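# Six arms lower ring frame over mast onto bars

## Task

Bring the ring frame down around the mast, which stands on its own, so that the frame ends up resting flat on the low bars and the mast is still standing straight on its plate. The arms' bases are fixed at these spots (metres, scene frame) with these headings (degrees, counter-clockwise from +x): arm1 at x=-1.76 y=-0.37 z=+0.83 heading -15; arm2 at x=-1.03 y=-1.32 z=+0.83 heading +71; arm3 at x=+0.34 y=-1.74 z=+0.85 heading +131; arm4 at x=+1.77 y=-0.22 z=+0.84 heading +160; arm5 at x=+0.46 y=+1.67 z=+0.83 heading -115; arm6 at x=-0.76 y=+1.47 z=+0.78 heading -58. At the end every gripper must have released and every arm must be out of the way; anything that stays in place only because a robot holds it is not counted as finished.

## Robot and tools

Setup. Six identical i2rt Big YAM arms (arm1 to arm6) stand around the work area. Each has six joints, a two-finger gripper and a wrist camera (armN_cam_wrist) that, with joints 1 and 6 at zero and the hand pointing forward and level, rides above the hand and looks toward the fingertips. A fixed room camera, cam_high, also watches. The hand reaches roughly 1.0 m out from the joint 1 axis. Loose objects may occasionally get a short shove from outside. Nothing may be knocked out of the work area or onto the floor.

Frame. One scene frame for everything: origin on the floor, +z up, lengths in metres. The base positions and headings are given in the task. The "hand" point is halfway between the fingertips; its z axis runs along the fingers and the fingers close along its y axis.

execute_actions. Arguments: "actions", a list holding either exactly one action or nothing, and optional "cameras". An action is an object keyed by arm name ("arm1" ... "arm6"); each arm entry holds only "joints", an object mapping joint names to absolute targets (not offsets). Any subset of arms and joints may be given; all named motions begin at once and may finish at different moments. Joint names, units, ranges:
- joint1_rad, -2.879 to 2.879: rotates the arm about its base; positive is counter-clockwise seen from above; 0 points the arm along its base heading.
- joint2_rad, 0 to 3.141: shoulder; 0 has the upper arm lying back roughly horizontal, increasing lifts it up then forward.
- joint3_rad, 0 to 3.019: elbow; 0 is fully folded, increasing opens it.
- joint4_rad, -1.692 to 1.57: hand pitch; positive tips fingers up.
- joint5_rad, -1.57 to 1.57: hand yaw; positive toward the arm's right.
- joint6_rad, -2.094 to 2.094: hand roll; positive is clockwise viewed from behind the hand.
- gripper_m, 0 to 0.093: fingertip gap in metres (about 50 to 62 N per pad at most, lower on some).
Done tolerances: ±0.045, ±0.14, ±0.09, ±0.055, ±0.03, ±0.035 rad for joints 1 to 6, ±0.003 m for the gripper. One action runs at most 15 s. Joints move at different speeds, so the hand may sweep a wide arc between postures. An unknown key or out-of-range number rejects the whole call and nothing moves. "cameras" lists names from the camera set or "all"; omitted/null/["all"] gives every camera, [] gives none; the "pictures" line gives the order of the returned images. An empty actions list just reports state and images.

wait: "seconds" from 0 to 10; commands nothing new, then reports like an empty call.

zoom_image: "camera" plus "region" [x0, y0, x1, y1] in pixels of that camera's most recent full image, top-left origin, at most 504 by 504. Images are 504x504.

finished_scene: "scene" (integer) ends the current scene irreversibly after the last command is held; the goal must already be met and stable. Answering without any tool call ends everything.

Reading results. joint_positions gives current joint values; joint torques list each arm joint's total drive output (nonzero even when free, offset, scaled and noisy, friction can mask or mimic load). joint_status tells how each commanded motion of the last accepted action ended: "off_target" (stopped short, may still be pushing), "contact_stop" or "time_out" (target dropped, holds where it stopped, though a timed-out joint may keep a nearby target and keep pushing; on_its_own will name it), "not_followed" (a safety check blocked that arm's joint targets, often with a "cause:" line; the gripper part still runs, and the blocked targets may be retried on later actions until they pass or the path clears). on_its_own describes what was not commanded in this call; "held at" is the held target, not the actual position. A joint or arm omitted from an action may still drive toward an earlier target. To relieve a joint that is straining, command it to its reported position. A target very close to the current value may not move it. Loaded joints left holding sag.

Collisions. The arms do not stop on contact; they keep pressing and can press hard. A hard squeeze between two robots fails the run, a hard hit may too, and no state line reports robot-robot contact. The self/inter-arm check can react too late and ignores fingers, gripper housings and wrist cameras. Object contact does not count. Arms act independently; a stuck arm does not pause the others.

Heat. Sustained load (also while you are thinking) warms motors. A MOTOR HOT line appears from 85 °C; at 100 °C that arm and gripper go limp and drop (OVER-TEMPERATURE FAULT, joint_status "limit_stop_at_motor_heat"); resend the target afterward. Some heat carries into the next scene.

Cameras. Calibration lines give K, distortion D, T_world_to_cam and pos_world per camera in OpenCV convention; real values can differ slightly, and wrist camera poses inherit joint reading errors. Results list cameras whose numbers changed.

Timing. The simulation keeps running while you compose replies; robots hold the last command meanwhile. Fewer and shorter robot motions are better; avoid drops, slips, slams and hard pushes.

Each tool is called after "Emit:" as name(argument=value, ...) on one line, values as JSON.

## Session

Emit:
execute_actions(actions=[])

Scene clock: 0.00 s.
Joint torques (N m, as the arm reports them, + toward a larger angle): no reading
Motor temperatures (°C, as the motors report them): arm1=[25 25 27 29 27 24] | arm2=[26 25 24 27 26 24] | arm3=[27 28 23 23 24 27] | arm4=[27 26 26 27 27 24] | arm5=[25 28 27 27 24 26] | arm6=[24 25 25 27 25 24]
arm1.joint_positions: joint1_rad=+0.029 joint2_rad=+0.491 joint3_rad=+1.457 joint4_rad=-1.376 joint5_rad=+0.282 joint6_rad=-0.191 gripper_m=+0.094
arm1.joint_status: not commanded
arm1.hand: x=-1.6118 y=-0.4505 z=+1.4171 quat_wxyz=(-0.504, -0.090, -0.827, +0.230) (m; scene frame)
arm2.joint_positions: joint1_rad=-0.013 joint2_rad=+0.557 joint3_rad=+1.441 joint4_rad=-1.238 joint5_rad=+0.014 joint6_rad=-0.301 gripper_m=+0.094
arm2.joint_status: not commanded
arm2.hand: x=-0.9541 y=-1.1288 z=+1.4258 quat_wxyz=(-0.511, +0.562, -0.598, -0.254) (m; scene frame)
arm3.joint_positions: joint1_rad=-0.382 joint2_rad=+0.441 joint3_rad=+1.398 joint4_rad=-1.401 joint5_rad=-0.085 joint6_rad=-0.064 gripper_m=+0.094
arm3.joint_status: not commanded
arm3.hand: x=+0.2865 y=-1.6056 z=+1.4127 quat_wxyz=(-0.298, +0.712, -0.451, -0.449) (m; scene frame)
arm4.joint_positions: joint1_rad=-0.093 joint2_rad=+0.579 joint3_rad=+1.368 joint4_rad=-1.359 joint5_rad=-0.274 joint6_rad=-0.035 gripper_m=+0.094
arm4.joint_status: not commanded
arm4.hand: x=+1.5565 y=-0.1749 z=+1.3807 quat_wxyz=(+0.006, +0.865, -0.110, -0.490) (m; scene frame)
arm5.joint_positions: joint1_rad=-0.235 joint2_rad=+0.527 joint3_rad=+1.437 joint4_rad=-1.494 joint5_rad=-0.053 joint6_rad=+0.329 gripper_m=+0.094
arm5.joint_status: not commanded
arm5.hand: x=+0.3604 y=+1.5251 z=+1.3750 quat_wxyz=(-0.290, -0.843, -0.260, +0.370) (m; scene frame)
arm6.joint_positions: joint1_rad=+0.378 joint2_rad=+0.596 joint3_rad=+1.345 joint4_rad=-1.500 joint5_rad=+0.140 joint6_rad=+0.357 gripper_m=+0.095
arm6.joint_status: not commanded
arm6.hand: x=-0.6127 y=+1.3367 z=+1.2747 quat_wxyz=(-0.389, -0.457, -0.791, +0.121) (m; scene frame)
pictures: arm1_cam_wrist, arm2_cam_wrist, arm3_cam_wrist, arm4_cam_wrist, arm5_cam_wrist, arm6_cam_wrist, cam_high
Images, in order (width x height): arm1_cam_wrist 504x504, arm2_cam_wrist 504x504, arm3_cam_wrist 504x504, arm4_cam_wrist 504x504, arm5_cam_wrist 504x504, arm6_cam_wrist 504x504, cam_high 504x504.

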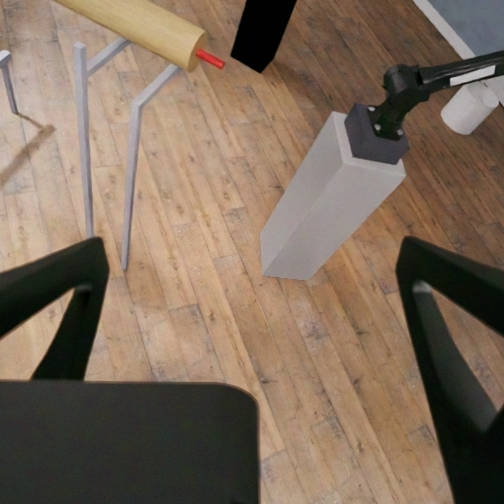

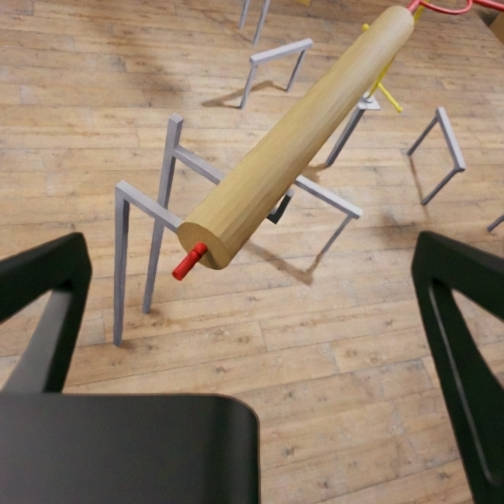

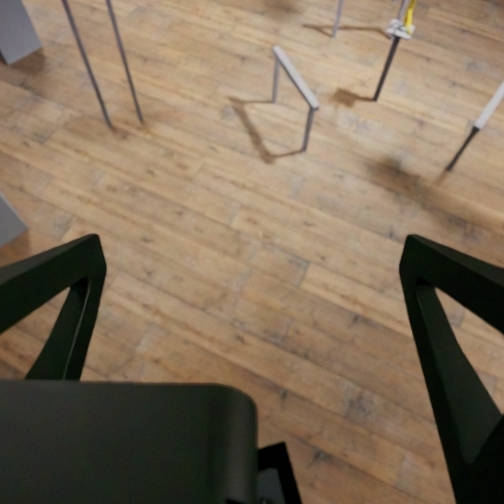

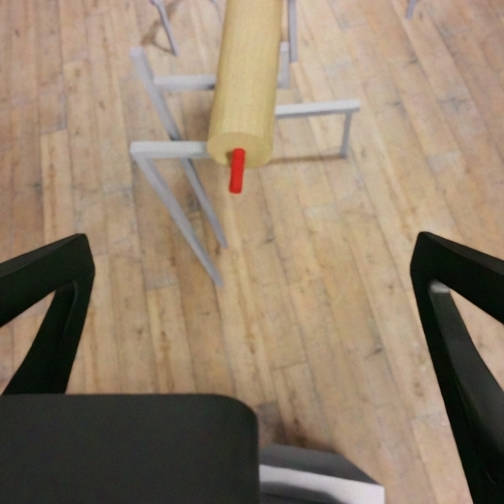

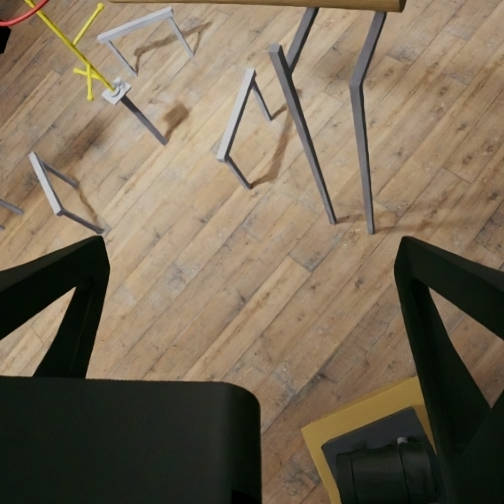

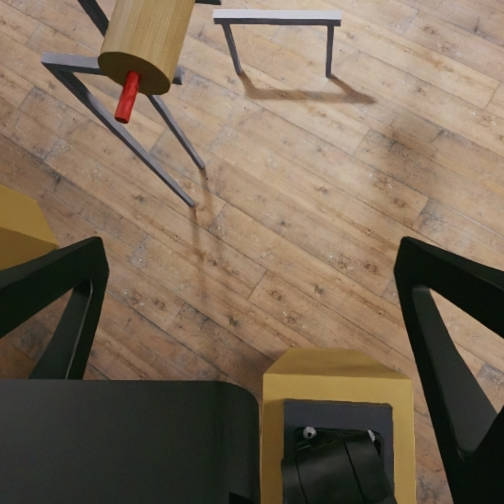

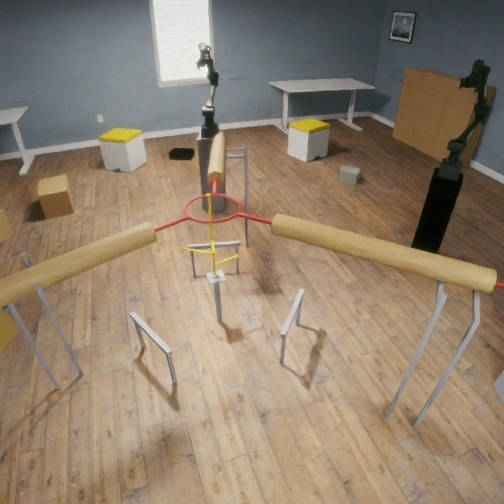

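Emit:
zoom_image(camera="cam_high", region=[130,130,330,330])

Emit:
execute_actions(actions=[{"arm1":{"joints":{"joint1_rad":0.45,"joint2_rad":1.2,"joint3_rad":1.2,"joint4_rad":0,"joint5_rad":0,"joint6_rad":0}},"arm3":{"joints":{"joint1_rad":-0.5,"joint2_rad":1.2,"joint3_rad":1.0,"joint4_rad":0.2,"joint5_rad":0,"joint6_rad":0}},"arm5":{"joints":{"joint1_rad":0.17,"joint2_rad":1.5,"joint3_rad":1.6,"joint4_rad":-0.2,"joint5_rad":0,"joint6_rad":0}},"arm2":{"joints":{"joint1_rad":0,"joint2_rad":0.6,"joint3_rad":1.0,"joint4_rad":-0.9,"joint5_rad":0,"joint6_rad":0}},"arm4":{"joints":{"joint1_rad":0,"joint2_rad":0.9,"joint3_rad":1.1,"joint4_rad":-0.7,"joint5_rad":0,"joint6_rad":0}},"arm6":{"joints":{"joint1_rad":0.2,"joint2_rad":0.9,"joint3_rad":1.2,"joint4_rad":-0.7,"joint5_rad":0,"joint6_rad":0}}}])

Region (130, 130, 330, 330) of cam_high's 504x504 image, scaled by 2.520, with more detail than that image has.

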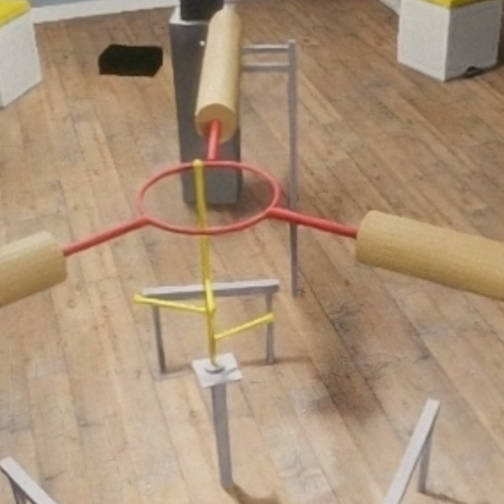

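Scene clock: 7.13 s.
Joint torques (N m, as the arm reports them, + toward a larger angle): arm1=[  1.34 -11.74  12.64   2.36  -0.06   0.07] | arm2=[ 0.3  -2.2  10.21  2.26 -0.1   0.07] | arm3=[-0.33 -9.9  13.77  2.61 -0.05  0.12] | arm4=[-1.76 -3.54 13.59  2.57  0.12  0.08] | arm5=[  2.09 -19.59  12.2    2.78   0.03  -0.2 ] | arm6=[-1.87 -5.31  9.75  3.1  -0.17 -0.24]
Motor temperatures (°C, as the motors report them): arm1=[25 25 28 29 27 24] | arm2=[26 25 26 27 26 24] | arm3=[27 28 25 23 24 27] | arm4=[27 26 29 27 27 24] | arm5=[25 28 28 27 24 26] | arm6=[24 25 27 27 25 24]
arm1.joint_positions: joint1_rad=+0.451 joint2_rad=+1.210 joint3_rad=+1.171 joint4_rad=-0.029 joint5_rad=+0.002 joint6_rad=-0.008 gripper_m=+0.094
arm1.joint_status: all done
arm1.hand: x=-1.1860 y=-0.2580 z=+1.3032 quat_wxyz=(-0.678, +0.074, -0.729, -0.061) (m; scene frame)
arm2.joint_positions: joint1_rad=-0.013 joint2_rad=+0.604 joint3_rad=+0.981 joint4_rad=-0.927 joint5_rad=+0.003 joint6_rad=-0.016 gripper_m=+0.094
arm2.joint_status: all done
arm2.hand: x=-0.9229 y=-1.0294 z=+1.2409 quat_wxyz=(-0.399, +0.505, -0.712, -0.281) (m; scene frame)
arm3.joint_positions: joint1_rad=-0.493 joint2_rad=+1.211 joint3_rad=+0.970 joint4_rad=+0.180 joint5_rad=-0.002 joint6_rad=-0.013 gripper_m=+0.094
arm3.joint_status: all done
arm3.hand: x=+0.2261 y=-1.1863 z=+1.2581 quat_wxyz=(-0.434, +0.568, -0.452, -0.534) (m; scene frame)
arm4.joint_positions: joint1_rad=-0.004 joint2_rad=+0.896 joint3_rad=+1.065 joint4_rad=-0.721 joint5_rad=-0.004 joint6_rad=-0.013 gripper_m=+0.094
arm4.joint_status: all done
arm4.hand: x=+1.3699 y=-0.0787 z=+1.2479 quat_wxyz=(-0.086, +0.861, -0.145, -0.480) (m; scene frame)
arm5.joint_positions: joint1_rad=+0.163 joint2_rad=+1.522 joint3_rad=+1.574 joint4_rad=-0.227 joint5_rad=-0.002 joint6_rad=+0.009 gripper_m=+0.094
arm5.joint_status: all done
arm5.hand: x=+0.2709 y=+0.9932 z=+1.3132 quat_wxyz=(-0.391, -0.615, -0.461, +0.506) (m; scene frame)
arm6.joint_positions: joint1_rad=+0.209 joint2_rad=+0.901 joint3_rad=+1.184 joint4_rad=-0.722 joint5_rad=+0.003 joint6_rad=+0.012 gripper_m=+0.095
arm6.joint_status: all done
arm6.hand: x=-0.4652 y=+1.1684 z=+1.2556 quat_wxyz=(-0.498, -0.333, -0.773, +0.210) (m; scene frame)
pictures: arm1_cam_wrist, arm2_cam_wrist, arm3_cam_wrist, arm4_cam_wrist, arm5_cam_wrist, arm6_cam_wrist, cam_high
camera_calibration (this result's frames):
arm1_cam_wrist: T_world_to_cam=[[0.196719, -0.980446, 0.00530339, -0.0211824], [-0.62132, -0.128844, -0.772891, 0.247187], [0.758461, 0.148747, -0.634517, 1.89038], [0, 0, 0, 1]] pos_world=[-1.27603, -0.270109, 1.39064]
arm2_cam_wrist: T_world_to_cam=[[0.942572, -0.33399, 0.00276279, 0.519152], [-0.308411, -0.873501, -0.376668, -0.710818], [0.128217, 0.354185, -0.926344, 1.75821], [0, 0, 0, 1]] pos_world=[-0.933996, -1.07024, 1.35953]
arm3_cam_wrist: T_world_to_cam=[[0.973319, 0.229451, 0.0013498, 0.0484078], [0.148736, -0.62643, -0.765156, 0.187495], [-0.174721, 0.744941, -0.643844, 1.85458], [0, 0, 0, 1]] pos_world=[0.249029, -1.2752, 1.33745]
arm4_cam_wrist: T_world_to_cam=[[0.334233, 0.942488, 0.00205528, -0.384151], [0.870858, -0.307995, -0.383074, -0.733815], [-0.360409, 0.129826, -0.923716, 1.78149], [0, 0, 0, 1]] pos_world=[1.40951, -0.0952367, 1.36528]
arm5_cam_wrist: T_world_to_cam=[[-0.962604, 0.27026, -0.0187823, 0.0195821], [0.209979, 0.700495, -0.682067, 0.142225], [-0.171178, -0.660504, -0.731049, 1.78944], [0, 0, 0, 1]] pos_world=[0.295299, 1.07701, 1.40554]
arm6_cam_wrist: T_world_to_cam=[[-0.720141, -0.693817, -0.00379815, 0.475806], [-0.598845, 0.624311, -0.501618, -0.373066], [0.350402, -0.358961, -0.865081, 1.79376], [0, 0, 0, 1]] pos_world=[-0.509298, 1.20692, 1.36642]
Images, in order (width x height): arm1_cam_wrist 504x504, arm2_cam_wrist 504x504, arm3_cam_wrist 504x504, arm4_cam_wrist 504x504, arm5_cam_wrist 504x504, arm6_cam_wrist 504x504, cam_high 504x504.

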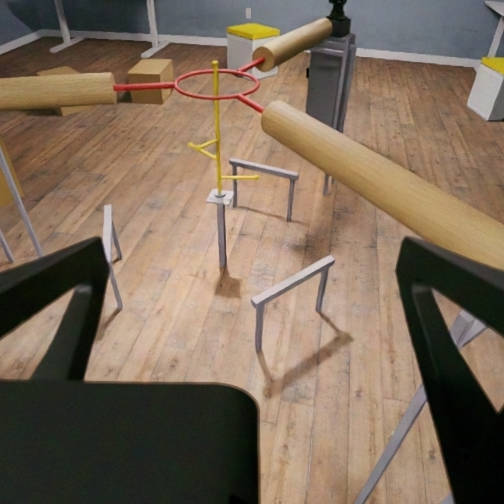

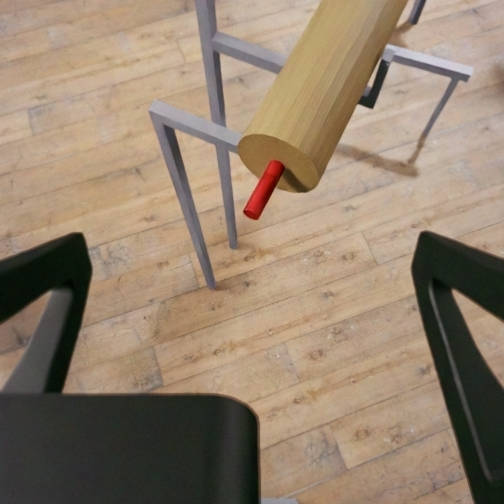

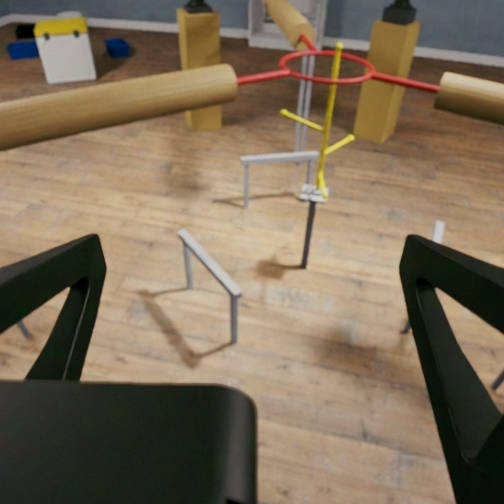

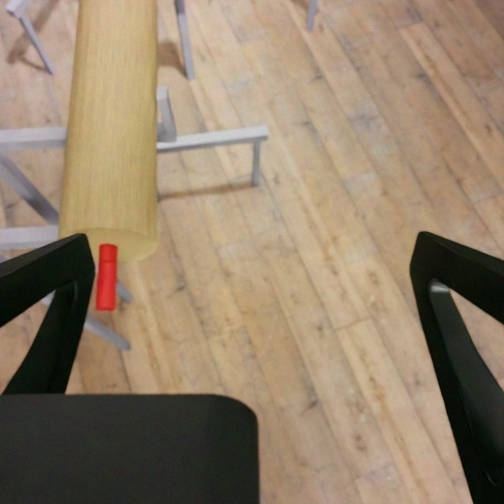

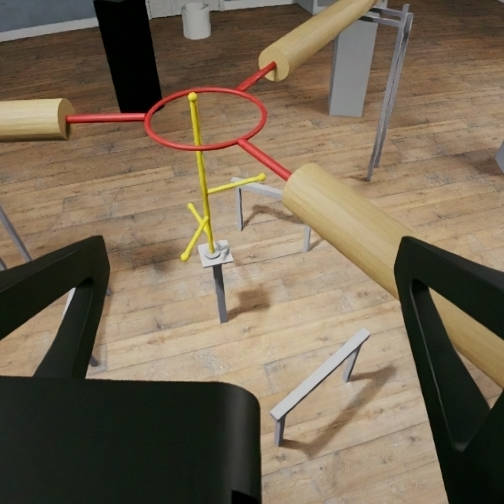

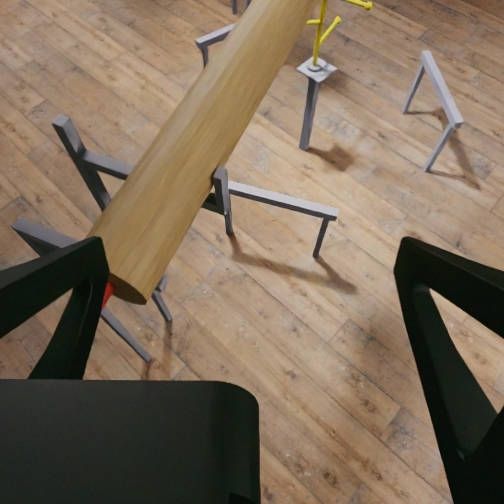

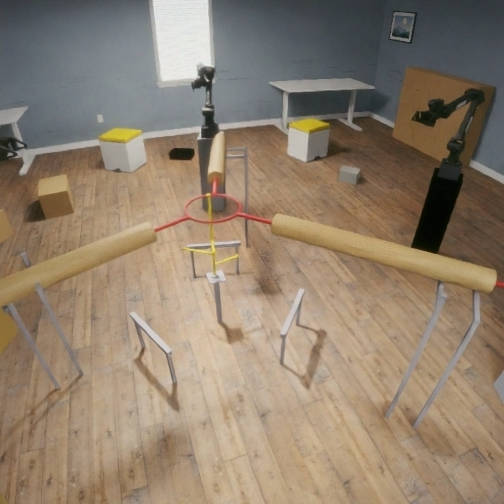

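Emit:
execute_actions(actions=[{"arm2":{"joints":{"joint1_rad":-0.049,"joint2_rad":1.8,"joint3_rad":1.67,"joint4_rad":-1.42,"joint6_rad":0.43}},"arm4":{"joints":{"joint1_rad":0.3,"joint2_rad":1.85,"joint3_rad":1.75,"joint4_rad":-1.45,"joint6_rad":0.265}},"arm6":{"joints":{"joint1_rad":0.55,"joint2_rad":1.85,"joint3_rad":1.85,"joint4_rad":-1.55,"joint6_rad":0.735}},"arm5":{"joints":{"joint1_rad":0.3}}}], cameras=["arm2_cam_wrist","arm4_cam_wrist","arm6_cam_wrist","cam_high"])

Scene clock: 36.73 s.
Joint torques (N m, as the arm reports them, + toward a larger angle): arm1=[  1.47 -11.78  12.63   2.37  -0.06   0.07] | arm2=[ -2.02 -21.45  11.09  -0.57  -0.05   0.08] | arm3=[-0.39 -9.77 13.78  2.55 -0.04  0.13] | arm4=[ -2.41 -21.47  12.98  -0.47   0.04   0.08] | arm5=[  0.13 -19.8   12.17   2.73   0.01  -0.14] | arm6=[ -1.41 -23.27  11.02   0.24   0.01   0.07]
Motor temperatures (°C, as the motors report them): arm1=[25 26 35 29 27 24] | arm2=[26 25 30 27 26 24] | arm3=[27 29 31 24 24 27] | arm4=[27 26 34 28 27 24] | arm5=[25 30 31 27 24 26] | arm6=[24 26 32 27 25 24]
arm1.joint_positions: joint1_rad=+0.451 joint2_rad=+1.210 joint3_rad=+1.171 joint4_rad=-0.029 joint5_rad=+0.002 joint6_rad=-0.008 gripper_m=+0.094
arm1.joint_status: not commanded
arm1.hand: x=-1.1860 y=-0.2580 z=+1.3032 quat_wxyz=(-0.678, +0.074, -0.729, -0.061) (m; scene frame)
arm2.joint_positions: joint1_rad=-0.035 joint2_rad=+1.815 joint3_rad=+1.625 joint4_rad=-1.406 joint5_rad=+0.003 joint6_rad=+0.414 gripper_m=+0.094
arm2.joint_status: all done
arm2.hand: x=-0.8356 y=-0.8120 z=+0.9905 quat_wxyz=(+0.013, +0.385, -0.923, +0.006) (m; scene frame)
arm3.joint_positions: joint1_rad=-0.493 joint2_rad=+1.211 joint3_rad=+0.970 joint4_rad=+0.180 joint5_rad=-0.002 joint6_rad=-0.013 gripper_m=+0.094
arm3.joint_status: not commanded
arm3.hand: x=+0.2261 y=-1.1863 z=+1.2581 quat_wxyz=(-0.434, +0.568, -0.452, -0.534) (m; scene frame)
arm4.joint_positions: joint1_rad=+0.306 joint2_rad=+1.871 joint3_rad=+1.704 joint4_rad=-1.439 joint5_rad=-0.001 joint6_rad=+0.252 gripper_m=+0.094
arm4.joint_status: all done
arm4.hand: x=+1.2028 y=-0.2017 z=+1.0067 quat_wxyz=(-0.001, +0.989, -0.145, +0.018) (m; scene frame)
arm5.joint_positions: joint1_rad=+0.311 joint2_rad=+1.522 joint3_rad=+1.574 joint4_rad=-0.227 joint5_rad=-0.002 joint6_rad=+0.008 gripper_m=+0.094
arm5.joint_status: all done
arm5.hand: x=+0.3715 y=+0.9729 z=+1.3138 quat_wxyz=(-0.427, -0.580, -0.505, +0.476) (m; scene frame)
arm6.joint_positions: joint1_rad=+0.553 joint2_rad=+1.872 joint3_rad=+1.802 joint4_rad=-1.539 joint5_rad=+0.001 joint6_rad=+0.722 gripper_m=+0.095
arm6.joint_status: all done
arm6.hand: x=-0.2505 y=+1.2227 z=+0.9837 quat_wxyz=(+0.015, -0.556, -0.831, +0.006) (m; scene frame)
pictures: arm2_cam_wrist, arm4_cam_wrist, arm6_cam_wrist, cam_high
camera_calibration (this result's frames):
arm2_cam_wrist: T_world_to_cam=[[0.710615, -0.703575, 0.0028878, 0.0161199], [-0.556219, -0.559261, 0.614694, -1.52213], [-0.430868, -0.438417, -0.788761, 0.19105], [0, 0, 0, 1]] pos_world=[-0.775773, -0.756165, 1.08629]
arm4_cam_wrist: T_world_to_cam=[[0.292318, 0.956304, 0.00579005, -0.162394], [0.75406, -0.234212, 0.613627, -1.56658], [0.58817, -0.175008, -0.789575, 0.176968], [0, 0, 0, 1]] pos_world=[1.12468, -0.180644, 1.10196]
arm6_cam_wrist: T_world_to_cam=[[-0.922412, -0.385542, 0.0226546, 0.213408], [-0.298357, 0.748612, 0.592083, -1.56741], [-0.245233, 0.539385, -0.805558, 0.196656], [0, 0, 0, 1]] pos_world=[-0.222571, 1.14959, 1.08162]
Images, in order (width x height): arm2_cam_wrist 504x504, arm4_cam_wrist 504x504, arm6_cam_wrist 504x504, cam_high 504x504.

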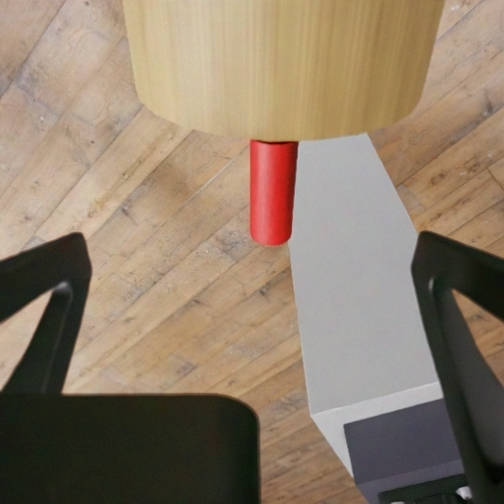

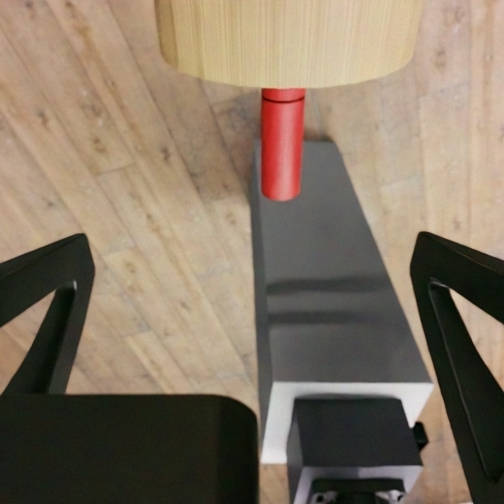

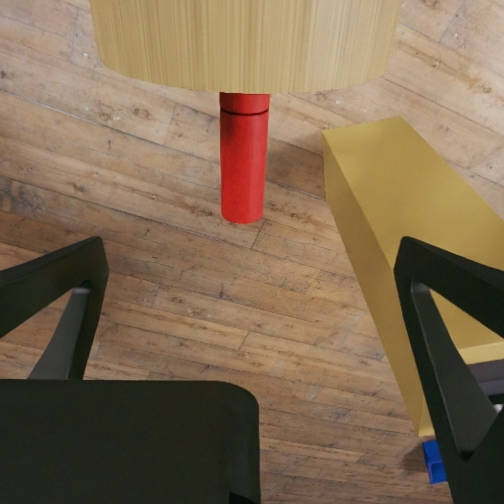

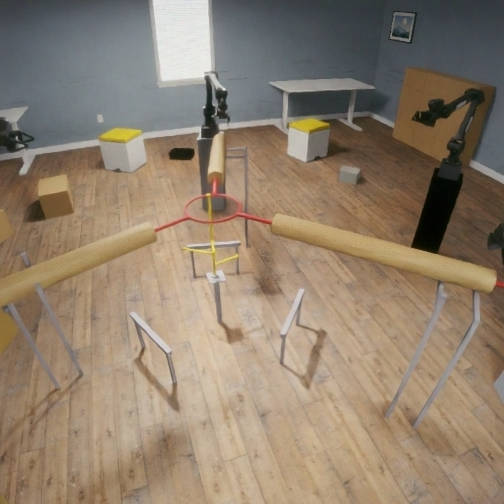

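Emit:
execute_actions(actions=[{"arm2":{"joints":{"joint1_rad":-0.06,"joint2_rad":1.82,"joint3_rad":1.43,"joint4_rad":-1.12}},"arm4":{"joints":{"joint1_rad":0.272,"joint2_rad":1.91,"joint3_rad":1.525,"joint4_rad":-1.12}},"arm6":{"joints":{"joint2_rad":1.87,"joint3_rad":1.635,"joint4_rad":-1.265}}}], cameras=["arm2_cam_wrist","arm4_cam_wrist","arm6_cam_wrist"])

Scene clock: 49.83 s.
Joint torques (N m, as the arm reports them, + toward a larger angle): arm1=[  1.39 -11.77  12.61   2.36  -0.06   0.08] | arm2=[ -1.92 -20.97   8.48   0.63  -0.05   0.07] | arm3=[-0.44 -9.89 13.75  2.55 -0.05  0.12] | arm4=[ -1.82 -20.99   9.52   0.71   0.05   0.08] | arm5=[  0.56 -19.95  12.25   2.74   0.04  -0.17] | arm6=[ -1.43 -21.18   7.72   1.38   0.     0.06]
Motor temperatures (°C, as the motors report them): arm1=[25 26 36 29 27 24] | arm2=[26 26 31 27 26 24] | arm3=[27 29 32 24 24 27] | arm4=[27 28 34 27 27 24] | arm5=[25 30 32 27 24 26] | arm6=[24 27 33 27 25 24]
arm1.joint_positions: joint1_rad=+0.451 joint2_rad=+1.210 joint3_rad=+1.171 joint4_rad=-0.029 joint5_rad=+0.002 joint6_rad=-0.008 gripper_m=+0.094
arm1.joint_status: not commanded
arm1.hand: x=-1.1860 y=-0.2580 z=+1.3032 quat_wxyz=(-0.678, +0.074, -0.729, -0.061) (m; scene frame)
arm2.joint_positions: joint1_rad=-0.046 joint2_rad=+1.836 joint3_rad=+1.416 joint4_rad=-1.137 joint5_rad=+0.003 joint6_rad=+0.414 gripper_m=+0.094
arm2.joint_status: all done
arm2.hand: x=-0.8345 y=-0.8228 z=+0.9032 quat_wxyz=(+0.000, +0.380, -0.925, -0.008) (m; scene frame)
arm3.joint_positions: joint1_rad=-0.493 joint2_rad=+1.211 joint3_rad=+0.970 joint4_rad=+0.180 joint5_rad=-0.002 joint6_rad=-0.013 gripper_m=+0.094
arm3.joint_status: not commanded
arm3.hand: x=+0.2261 y=-1.1863 z=+1.2581 quat_wxyz=(-0.434, +0.568, -0.452, -0.534) (m; scene frame)
arm4.joint_positions: joint1_rad=+0.270 joint2_rad=+1.926 joint3_rad=+1.510 joint4_rad=-1.133 joint5_rad=-0.001 joint6_rad=+0.253 gripper_m=+0.094
arm4.joint_status: all done
arm4.hand: x=+1.1986 y=-0.1810 z=+0.9057 quat_wxyz=(+0.002, +0.987, -0.163, -0.010) (m; scene frame)
arm5.joint_positions: joint1_rad=+0.311 joint2_rad=+1.522 joint3_rad=+1.574 joint4_rad=-0.227 joint5_rad=-0.002 joint6_rad=+0.008 gripper_m=+0.094
arm5.joint_status: not commanded
arm5.hand: x=+0.3715 y=+0.9729 z=+1.3138 quat_wxyz=(-0.427, -0.580, -0.505, +0.476) (m; scene frame)
arm6.joint_positions: joint1_rad=+0.553 joint2_rad=+1.867 joint3_rad=+1.630 joint4_rad=-1.278 joint5_rad=+0.001 joint6_rad=+0.723 gripper_m=+0.095
arm6.joint_status: all done
arm6.hand: x=-0.2399 y=+1.2170 z=+0.9218 quat_wxyz=(-0.032, -0.556, -0.831, +0.000) (m; scene frame)
pictures: arm2_cam_wrist, arm4_cam_wrist, arm6_cam_wrist
camera_calibration (this result's frames):
arm2_cam_wrist: T_world_to_cam=[[0.70223, -0.711837, -0.0126864, 0.00832707], [-0.571468, -0.574204, 0.586271, -1.47328], [-0.424614, -0.404447, -0.810016, 0.170317], [0, 0, 0, 1]] pos_world=[-0.775462, -0.771153, 1.00181]
arm4_cam_wrist: T_world_to_cam=[[0.327125, 0.944939, -0.00888896, -0.210917], [0.778893, -0.264292, 0.568749, -1.49116], [0.535084, -0.192976, -0.822463, 0.19347], [0, 0, 0, 1]] pos_world=[1.12693, -0.157463, 1.00534]
arm6_cam_wrist: T_world_to_cam=[[-0.921624, -0.386109, -0.0391024, 0.280254], [-0.345986, 0.771826, 0.533459, -1.50898], [-0.175793, 0.505177, -0.844922, 0.247089], [0, 0, 0, 1]] pos_world=[-0.22036, 1.14805, 1.02471]
Images, in order (width x height): arm2_cam_wrist 504x504, arm4_cam_wrist 504x504, arm6_cam_wrist 504x504.

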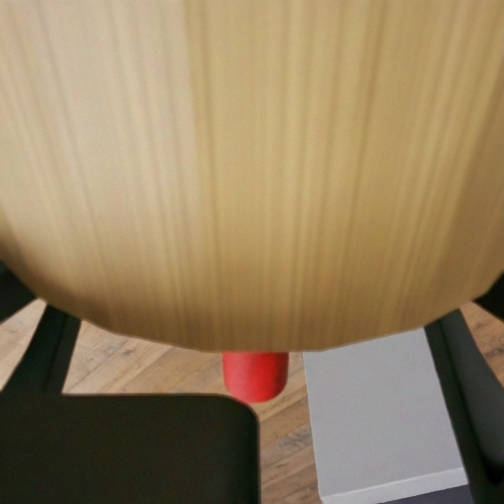

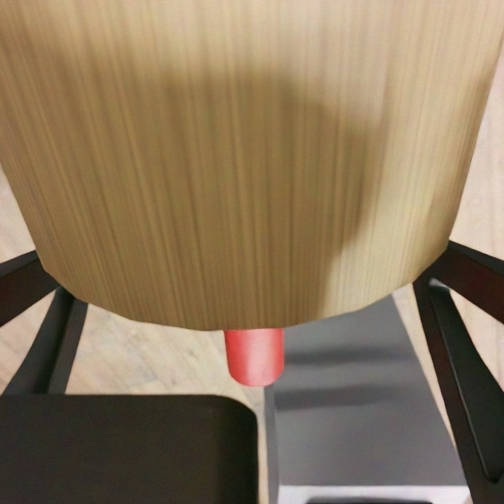

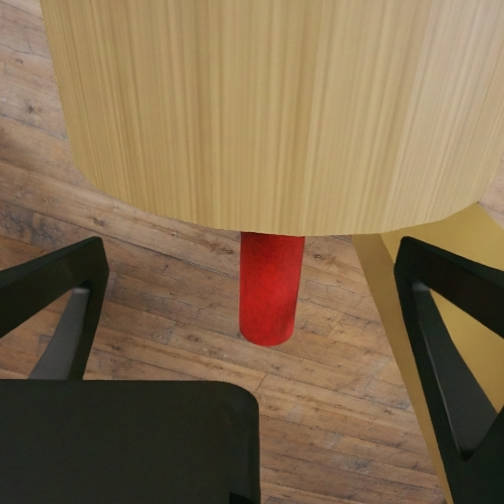

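Emit:
execute_actions(actions=[{"arm2":{"joints":{"joint2_rad":1.8,"joint3_rad":1.385}},"arm4":{"joints":{"joint3_rad":1.49}},"arm6":{"joints":{"joint3_rad":1.56,"joint4_rad":-1.245}}}], cameras=[])

Emit:
execute_actions(actions=[{"arm2":{"joints":{"gripper_m":0}},"arm4":{"joints":{"gripper_m":0}},"arm6":{"joints":{"gripper_m":0}}}])

Scene clock: 53.47 s.
Joint torques (N m, as the arm reports them, + toward a larger angle): arm1=[  1.41 -11.81  12.63   2.38  -0.06   0.07] | arm2=[ -1.93 -21.08   7.71   0.49  -0.05   0.07] | arm3=[-0.39 -9.85 13.75  2.54 -0.05  0.12] | arm4=[ -1.75 -20.99   8.8    0.59   0.05   0.07] | arm5=[  0.14 -19.8   12.2    2.68   0.02  -0.15] | arm6=[ -1.47 -20.46   7.46   1.05   0.01   0.07]
Motor temperatures (°C, as the motors report them): arm1=[25 26 36 29 27 24] | arm2=[26 27 31 27 26 24] | arm3=[27 29 33 24 24 27] | arm4=[27 28 34 27 27 24] | arm5=[25 30 32 27 24 26] | arm6=[24 27 33 27 25 24]
arm1.joint_positions: joint1_rad=+0.451 joint2_rad=+1.210 joint3_rad=+1.171 joint4_rad=-0.029 joint5_rad=+0.002 joint6_rad=-0.008 gripper_m=+0.094
arm1.joint_status: not commanded
arm1.hand: x=-1.1860 y=-0.2580 z=+1.3032 quat_wxyz=(-0.678, +0.074, -0.729, -0.061) (m; scene frame)
arm2.joint_positions: joint1_rad=-0.046 joint2_rad=+1.822 joint3_rad=+1.379 joint4_rad=-1.134 joint5_rad=+0.003 joint6_rad=+0.414 gripper_m=+0.094
arm2.joint_status: all done
arm2.hand: x=-0.8395 y=-0.8351 z=+0.8975 quat_wxyz=(+0.006, +0.380, -0.925, -0.001) (m; scene frame)
arm3.joint_positions: joint1_rad=-0.493 joint2_rad=+1.211 joint3_rad=+0.970 joint4_rad=+0.180 joint5_rad=-0.002 joint6_rad=-0.013 gripper_m=+0.094
arm3.joint_status: not commanded
arm3.hand: x=+0.2261 y=-1.1863 z=+1.2581 quat_wxyz=(-0.434, +0.568, -0.452, -0.534) (m; scene frame)
arm4.joint_positions: joint1_rad=+0.270 joint2_rad=+1.926 joint3_rad=+1.483 joint4_rad=-1.131 joint5_rad=-0.001 joint6_rad=+0.253 gripper_m=+0.094
arm4.joint_status: all done
arm4.hand: x=+1.2092 y=-0.1818 z=+0.8961 quat_wxyz=(+0.001, +0.987, -0.163, +0.002) (m; scene frame)
arm5.joint_positions: joint1_rad=+0.311 joint2_rad=+1.522 joint3_rad=+1.574 joint4_rad=-0.227 joint5_rad=-0.002 joint6_rad=+0.008 gripper_m=+0.094
arm5.joint_status: not commanded
arm5.hand: x=+0.3715 y=+0.9729 z=+1.3138 quat_wxyz=(-0.427, -0.580, -0.505, +0.476) (m; scene frame)
arm6.joint_positions: joint1_rad=+0.553 joint2_rad=+1.867 joint3_rad=+1.556 joint4_rad=-1.255 joint5_rad=+0.001 joint6_rad=+0.723 gripper_m=+0.095
arm6.joint_status: all done
arm6.hand: x=-0.2582 y=+1.2258 z=+0.8938 quat_wxyz=(-0.006, -0.556, -0.831, +0.003) (m; scene frame)
pictures: none
No camera images: the call's "cameras" was empty. Leave "cameras" out to get every camera's image.

Scene clock: 54.20 s.
Joint torques (N m, as the arm reports them, + toward a larger angle): arm1=[  1.37 -11.79  12.64   2.36  -0.06   0.07] | arm2=[ -2.03 -21.2    7.7    0.37   0.21   0.07] | arm3=[-0.52 -9.67 13.76  2.57 -0.05  0.13] | arm4=[ -2.04 -21.16   8.85   0.53   0.07   0.13] | arm5=[  0.48 -19.54  12.18   2.49   0.    -0.16] | arm6=[ -1.51 -20.59   7.51   0.72   0.38  -0.13]
Motor temperatures (°C, as the motors report them): arm1=[25 26 36 29 27 24] | arm2=[26 27 30 27 26 24] | arm3=[27 29 33 24 24 27] | arm4=[27 28 34 27 27 24] | arm5=[25 30 32 27 24 26] | arm6=[24 27 33 27 25 24]
arm1.joint_positions: joint1_rad=+0.451 joint2_rad=+1.210 joint3_rad=+1.171 joint4_rad=-0.029 joint5_rad=+0.002 joint6_rad=-0.008 gripper_m=+0.094
arm1.joint_status: not commanded
arm1.hand: x=-1.1860 y=-0.2580 z=+1.3032 quat_wxyz=(-0.678, +0.074, -0.729, -0.061) (m; scene frame)
arm2.joint_positions: joint1_rad=-0.046 joint2_rad=+1.822 joint3_rad=+1.379 joint4_rad=-1.132 joint5_rad=-0.004 joint6_rad=+0.414 gripper_m=+0.018
arm2.joint_status: gripper_m off_target (ended at +0.018, target +0.000)
arm2.hand: x=-0.8404 y=-0.8343 z=+0.8975 quat_wxyz=(+0.008, +0.380, -0.925, -0.004) (m; scene frame)
arm3.joint_positions: joint1_rad=-0.493 joint2_rad=+1.211 joint3_rad=+0.970 joint4_rad=+0.180 joint5_rad=-0.002 joint6_rad=-0.013 gripper_m=+0.094
arm3.joint_status: not commanded
arm3.hand: x=+0.2261 y=-1.1863 z=+1.2581 quat_wxyz=(-0.434, +0.568, -0.452, -0.534) (m; scene frame)
arm4.joint_positions: joint1_rad=+0.272 joint2_rad=+1.926 joint3_rad=+1.482 joint4_rad=-1.130 joint5_rad=-0.002 joint6_rad=+0.248 gripper_m=+0.019
arm4.joint_status: gripper_m off_target (ended at +0.019, target +0.000)
arm4.hand: x=+1.2092 y=-0.1830 z=+0.8960 quat_wxyz=(+0.001, +0.987, -0.159, +0.002) (m; scene frame)
arm5.joint_positions: joint1_rad=+0.311 joint2_rad=+1.522 joint3_rad=+1.574 joint4_rad=-0.227 joint5_rad=-0.002 joint6_rad=+0.008 gripper_m=+0.094
arm5.joint_status: not commanded
arm5.hand: x=+0.3715 y=+0.9729 z=+1.3138 quat_wxyz=(-0.427, -0.580, -0.505, +0.476) (m; scene frame)
arm6.joint_positions: joint1_rad=+0.555 joint2_rad=+1.867 joint3_rad=+1.556 joint4_rad=-1.246 joint5_rad=-0.008 joint6_rad=+0.740 gripper_m=+0.018
arm6.joint_status: gripper_m off_target (ended at +0.018, target +0.000)
arm6.hand: x=-0.2551 y=+1.2269 z=+0.8939 quat_wxyz=(-0.010, -0.562, -0.827, -0.002) (m; scene frame)
pictures: arm1_cam_wrist, arm2_cam_wrist, arm3_cam_wrist, arm4_cam_wrist, arm5_cam_wrist, arm6_cam_wrist, cam_high
camera_calibration (this result's frames):
arm1_cam_wrist: T_world_to_cam=[[0.196719, -0.980446, 0.00530339, -0.0211824], [-0.62132, -0.128844, -0.772891, 0.247187], [0.758461, 0.148747, -0.634517, 1.89038], [0, 0, 0, 1]] pos_world=[-1.27603, -0.270109, 1.39064]
arm2_cam_wrist: T_world_to_cam=[[0.701978, -0.712101, -0.0117468, 0.00294542], [-0.563823, -0.565733, 0.601706, -1.48029], [-0.435121, -0.415761, -0.798631, 0.130064], [0, 0, 0, 1]] pos_world=[-0.780094, -0.781275, 0.994606]
arm3_cam_wrist: T_world_to_cam=[[0.973319, 0.229451, 0.0013498, 0.0484078], [0.148736, -0.62643, -0.765156, 0.187495], [-0.174721, 0.744941, -0.643844, 1.85458], [0, 0, 0, 1]] pos_world=[0.249029, -1.2752, 1.33745]
arm4_cam_wrist: T_world_to_cam=[[0.32074, 0.947162, -0.00330911, -0.209427], [0.766427, -0.257481, 0.588467, -1.49577], [0.556522, -0.191281, -0.808514, 0.141406], [0, 0, 0, 1]] pos_world=[1.13488, -0.159724, 0.99385]
arm5_cam_wrist: T_world_to_cam=[[-0.991868, 0.125876, -0.0187778, 0.273279], [0.1047, 0.723166, -0.682692, 0.153617], [-0.0723548, -0.679106, -0.730465, 1.77429], [0, 0, 0, 1]] pos_world=[0.383352, 1.05944, 1.40606]
arm6_cam_wrist: T_world_to_cam=[[-0.928341, -0.371302, -0.0178261, 0.230053], [-0.315574, 0.761851, 0.565682, -1.51577], [-0.196458, 0.530771, -0.824431, 0.160777], [0, 0, 0, 1]] pos_world=[-0.233186, 1.15488, 0.994097]
Images, in order (width x height): arm1_cam_wrist 504x504, arm2_cam_wrist 504x504, arm3_cam_wrist 504x504, arm4_cam_wrist 504x504, arm5_cam_wrist 504x504, arm6_cam_wrist 504x504, cam_high 504x504.

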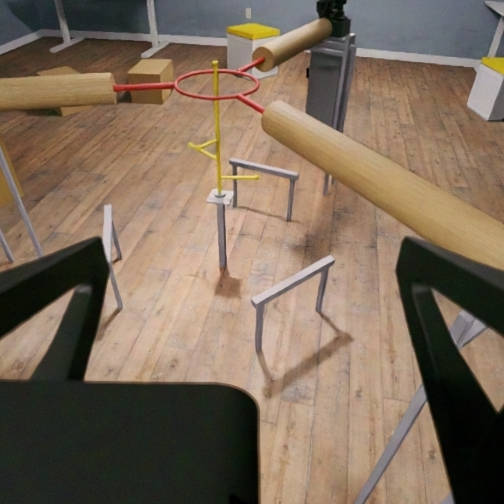

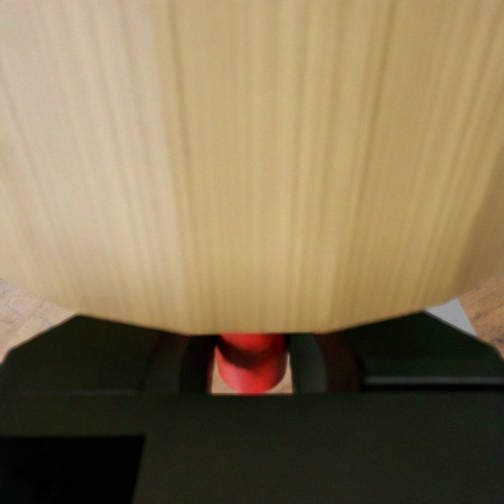

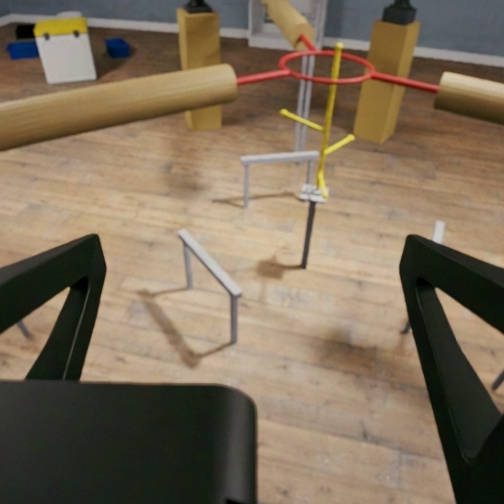

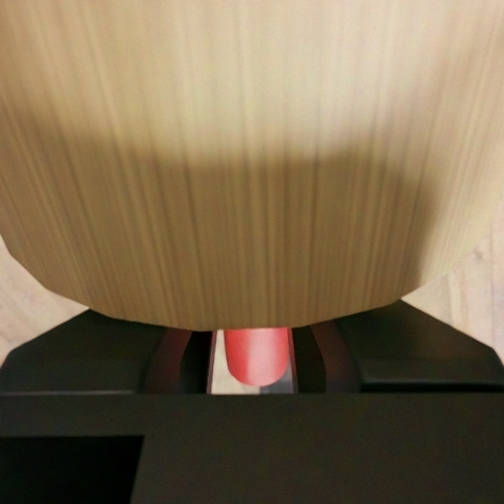

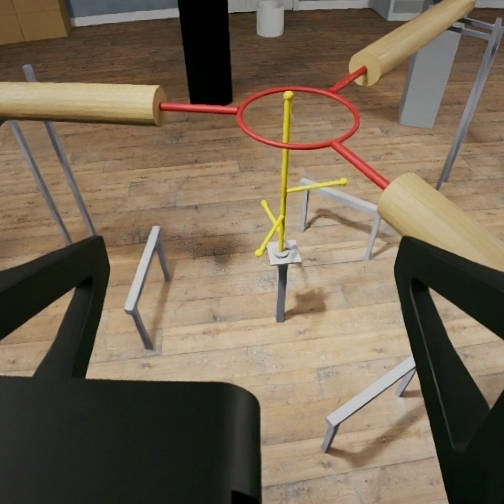

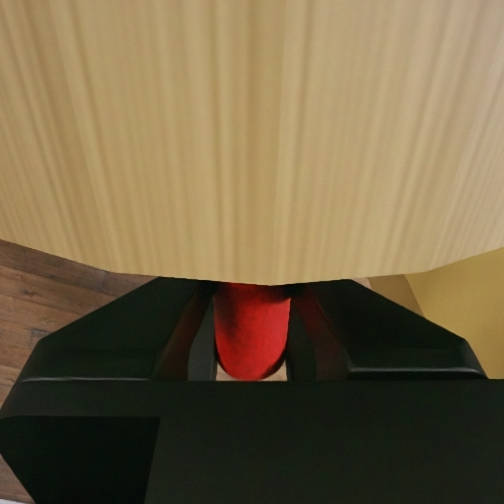

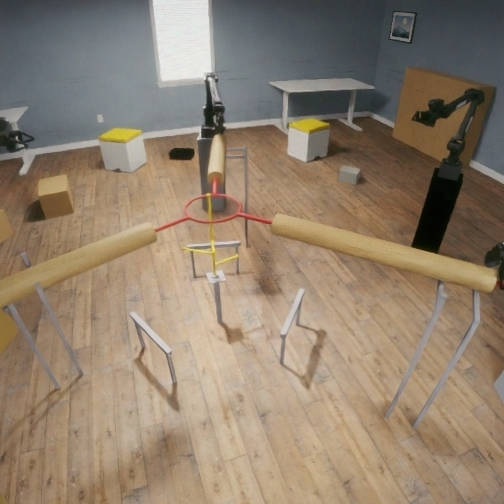

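Emit:
execute_actions(actions=[{"arm2":{"joints":{"joint2_rad":1.72,"joint3_rad":1.55,"joint4_rad":-1.33}},"arm4":{"joints":{"joint2_rad":1.825,"joint3_rad":1.65,"joint4_rad":-1.325}},"arm6":{"joints":{"joint2_rad":1.8,"joint3_rad":1.755,"joint4_rad":-1.46}}}], cameras=["arm5_cam_wrist","cam_high"])

Scene clock: 61.60 s.
Joint torques (N m, as the arm reports them, + toward a larger angle): arm1=[  1.56 -11.78  12.64   2.36  -0.06   0.08] | arm2=[ -1.8  -21.56  12.53  -0.67   0.07   0.05] | arm3=[-0.48 -9.64 13.79  2.57 -0.06  0.12] | arm4=[ -2.05 -22.24  14.26  -0.45   0.04   0.19] | arm5=[  0.47 -20.28  12.11   2.8    0.03  -0.14] | arm6=[ -1.4  -24.51  11.92  -0.04  -0.04  -0.13]
Motor temperatures (°C, as the motors report them): arm1=[25 26 37 29 27 24] | arm2=[26 27 30 27 26 24] | arm3=[27 29 33 24 24 27] | arm4=[27 29 33 27 27 24] | arm5=[25 30 32 27 24 26] | arm6=[24 28 32 27 25 24]
arm1.joint_positions: joint1_rad=+0.451 joint2_rad=+1.210 joint3_rad=+1.171 joint4_rad=-0.029 joint5_rad=+0.002 joint6_rad=-0.008 gripper_m=+0.094
arm1.joint_status: not commanded
arm1.hand: x=-1.1860 y=-0.2580 z=+1.3032 quat_wxyz=(-0.678, +0.074, -0.729, -0.061) (m; scene frame)
arm2.joint_positions: joint1_rad=-0.047 joint2_rad=+1.751 joint3_rad=+1.482 joint4_rad=-1.312 joint5_rad=-0.001 joint6_rad=+0.414 gripper_m=+0.018
arm2.joint_status: all done
arm2.hand: x=-0.8395 y=-0.8384 z=+0.9702 quat_wxyz=(+0.009, +0.379, -0.925, +0.000) (m; scene frame)
arm3.joint_positions: joint1_rad=-0.493 joint2_rad=+1.211 joint3_rad=+0.970 joint4_rad=+0.180 joint5_rad=-0.002 joint6_rad=-0.013 gripper_m=+0.094
arm3.joint_status: not commanded
arm3.hand: x=+0.2261 y=-1.1863 z=+1.2581 quat_wxyz=(-0.434, +0.568, -0.452, -0.534) (m; scene frame)
arm4.joint_positions: joint1_rad=+0.272 joint2_rad=+1.855 joint3_rad=+1.590 joint4_rad=-1.313 joint5_rad=-0.001 joint6_rad=+0.241 gripper_m=+0.019
arm4.joint_status: all done
arm4.hand: x=+1.2104 y=-0.1828 z=+0.9729 quat_wxyz=(+0.001, +0.988, -0.156, +0.004) (m; scene frame)
arm5.joint_positions: joint1_rad=+0.311 joint2_rad=+1.522 joint3_rad=+1.574 joint4_rad=-0.227 joint5_rad=-0.002 joint6_rad=+0.008 gripper_m=+0.094
arm5.joint_status: not commanded
arm5.hand: x=+0.3715 y=+0.9729 z=+1.3138 quat_wxyz=(-0.427, -0.580, -0.505, +0.476) (m; scene frame)
arm6.joint_positions: joint1_rad=+0.554 joint2_rad=+1.840 joint3_rad=+1.695 joint4_rad=-1.442 joint5_rad=+0.002 joint6_rad=+0.741 gripper_m=+0.018
arm6.joint_status: all done
arm6.hand: x=-0.2581 y=+1.2268 z=+0.9599 quat_wxyz=(+0.004, -0.563, -0.826, +0.005) (m; scene frame)
pictures: arm5_cam_wrist, cam_high
camera_calibration (this result's frames):
arm5_cam_wrist: T_world_to_cam=[[-0.991868, 0.125876, -0.0187778, 0.273279], [0.1047, 0.723166, -0.682692, 0.153617], [-0.0723548, -0.679106, -0.730465, 1.77429], [0, 0, 0, 1]] pos_world=[0.383352, 1.05944, 1.40606]
Images, in order (width x height): arm5_cam_wrist 504x504, cam_high 504x504.

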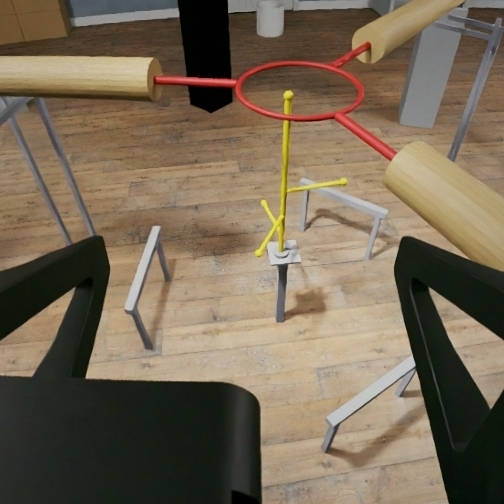

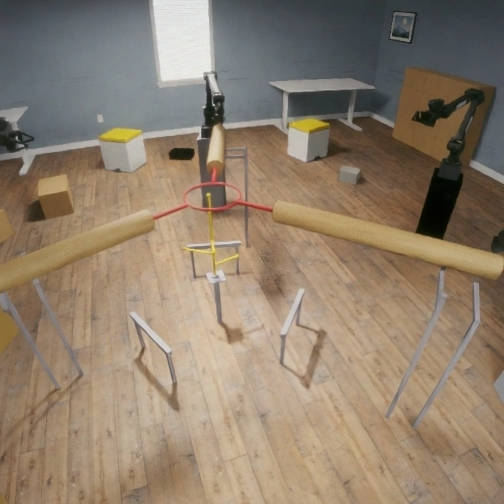

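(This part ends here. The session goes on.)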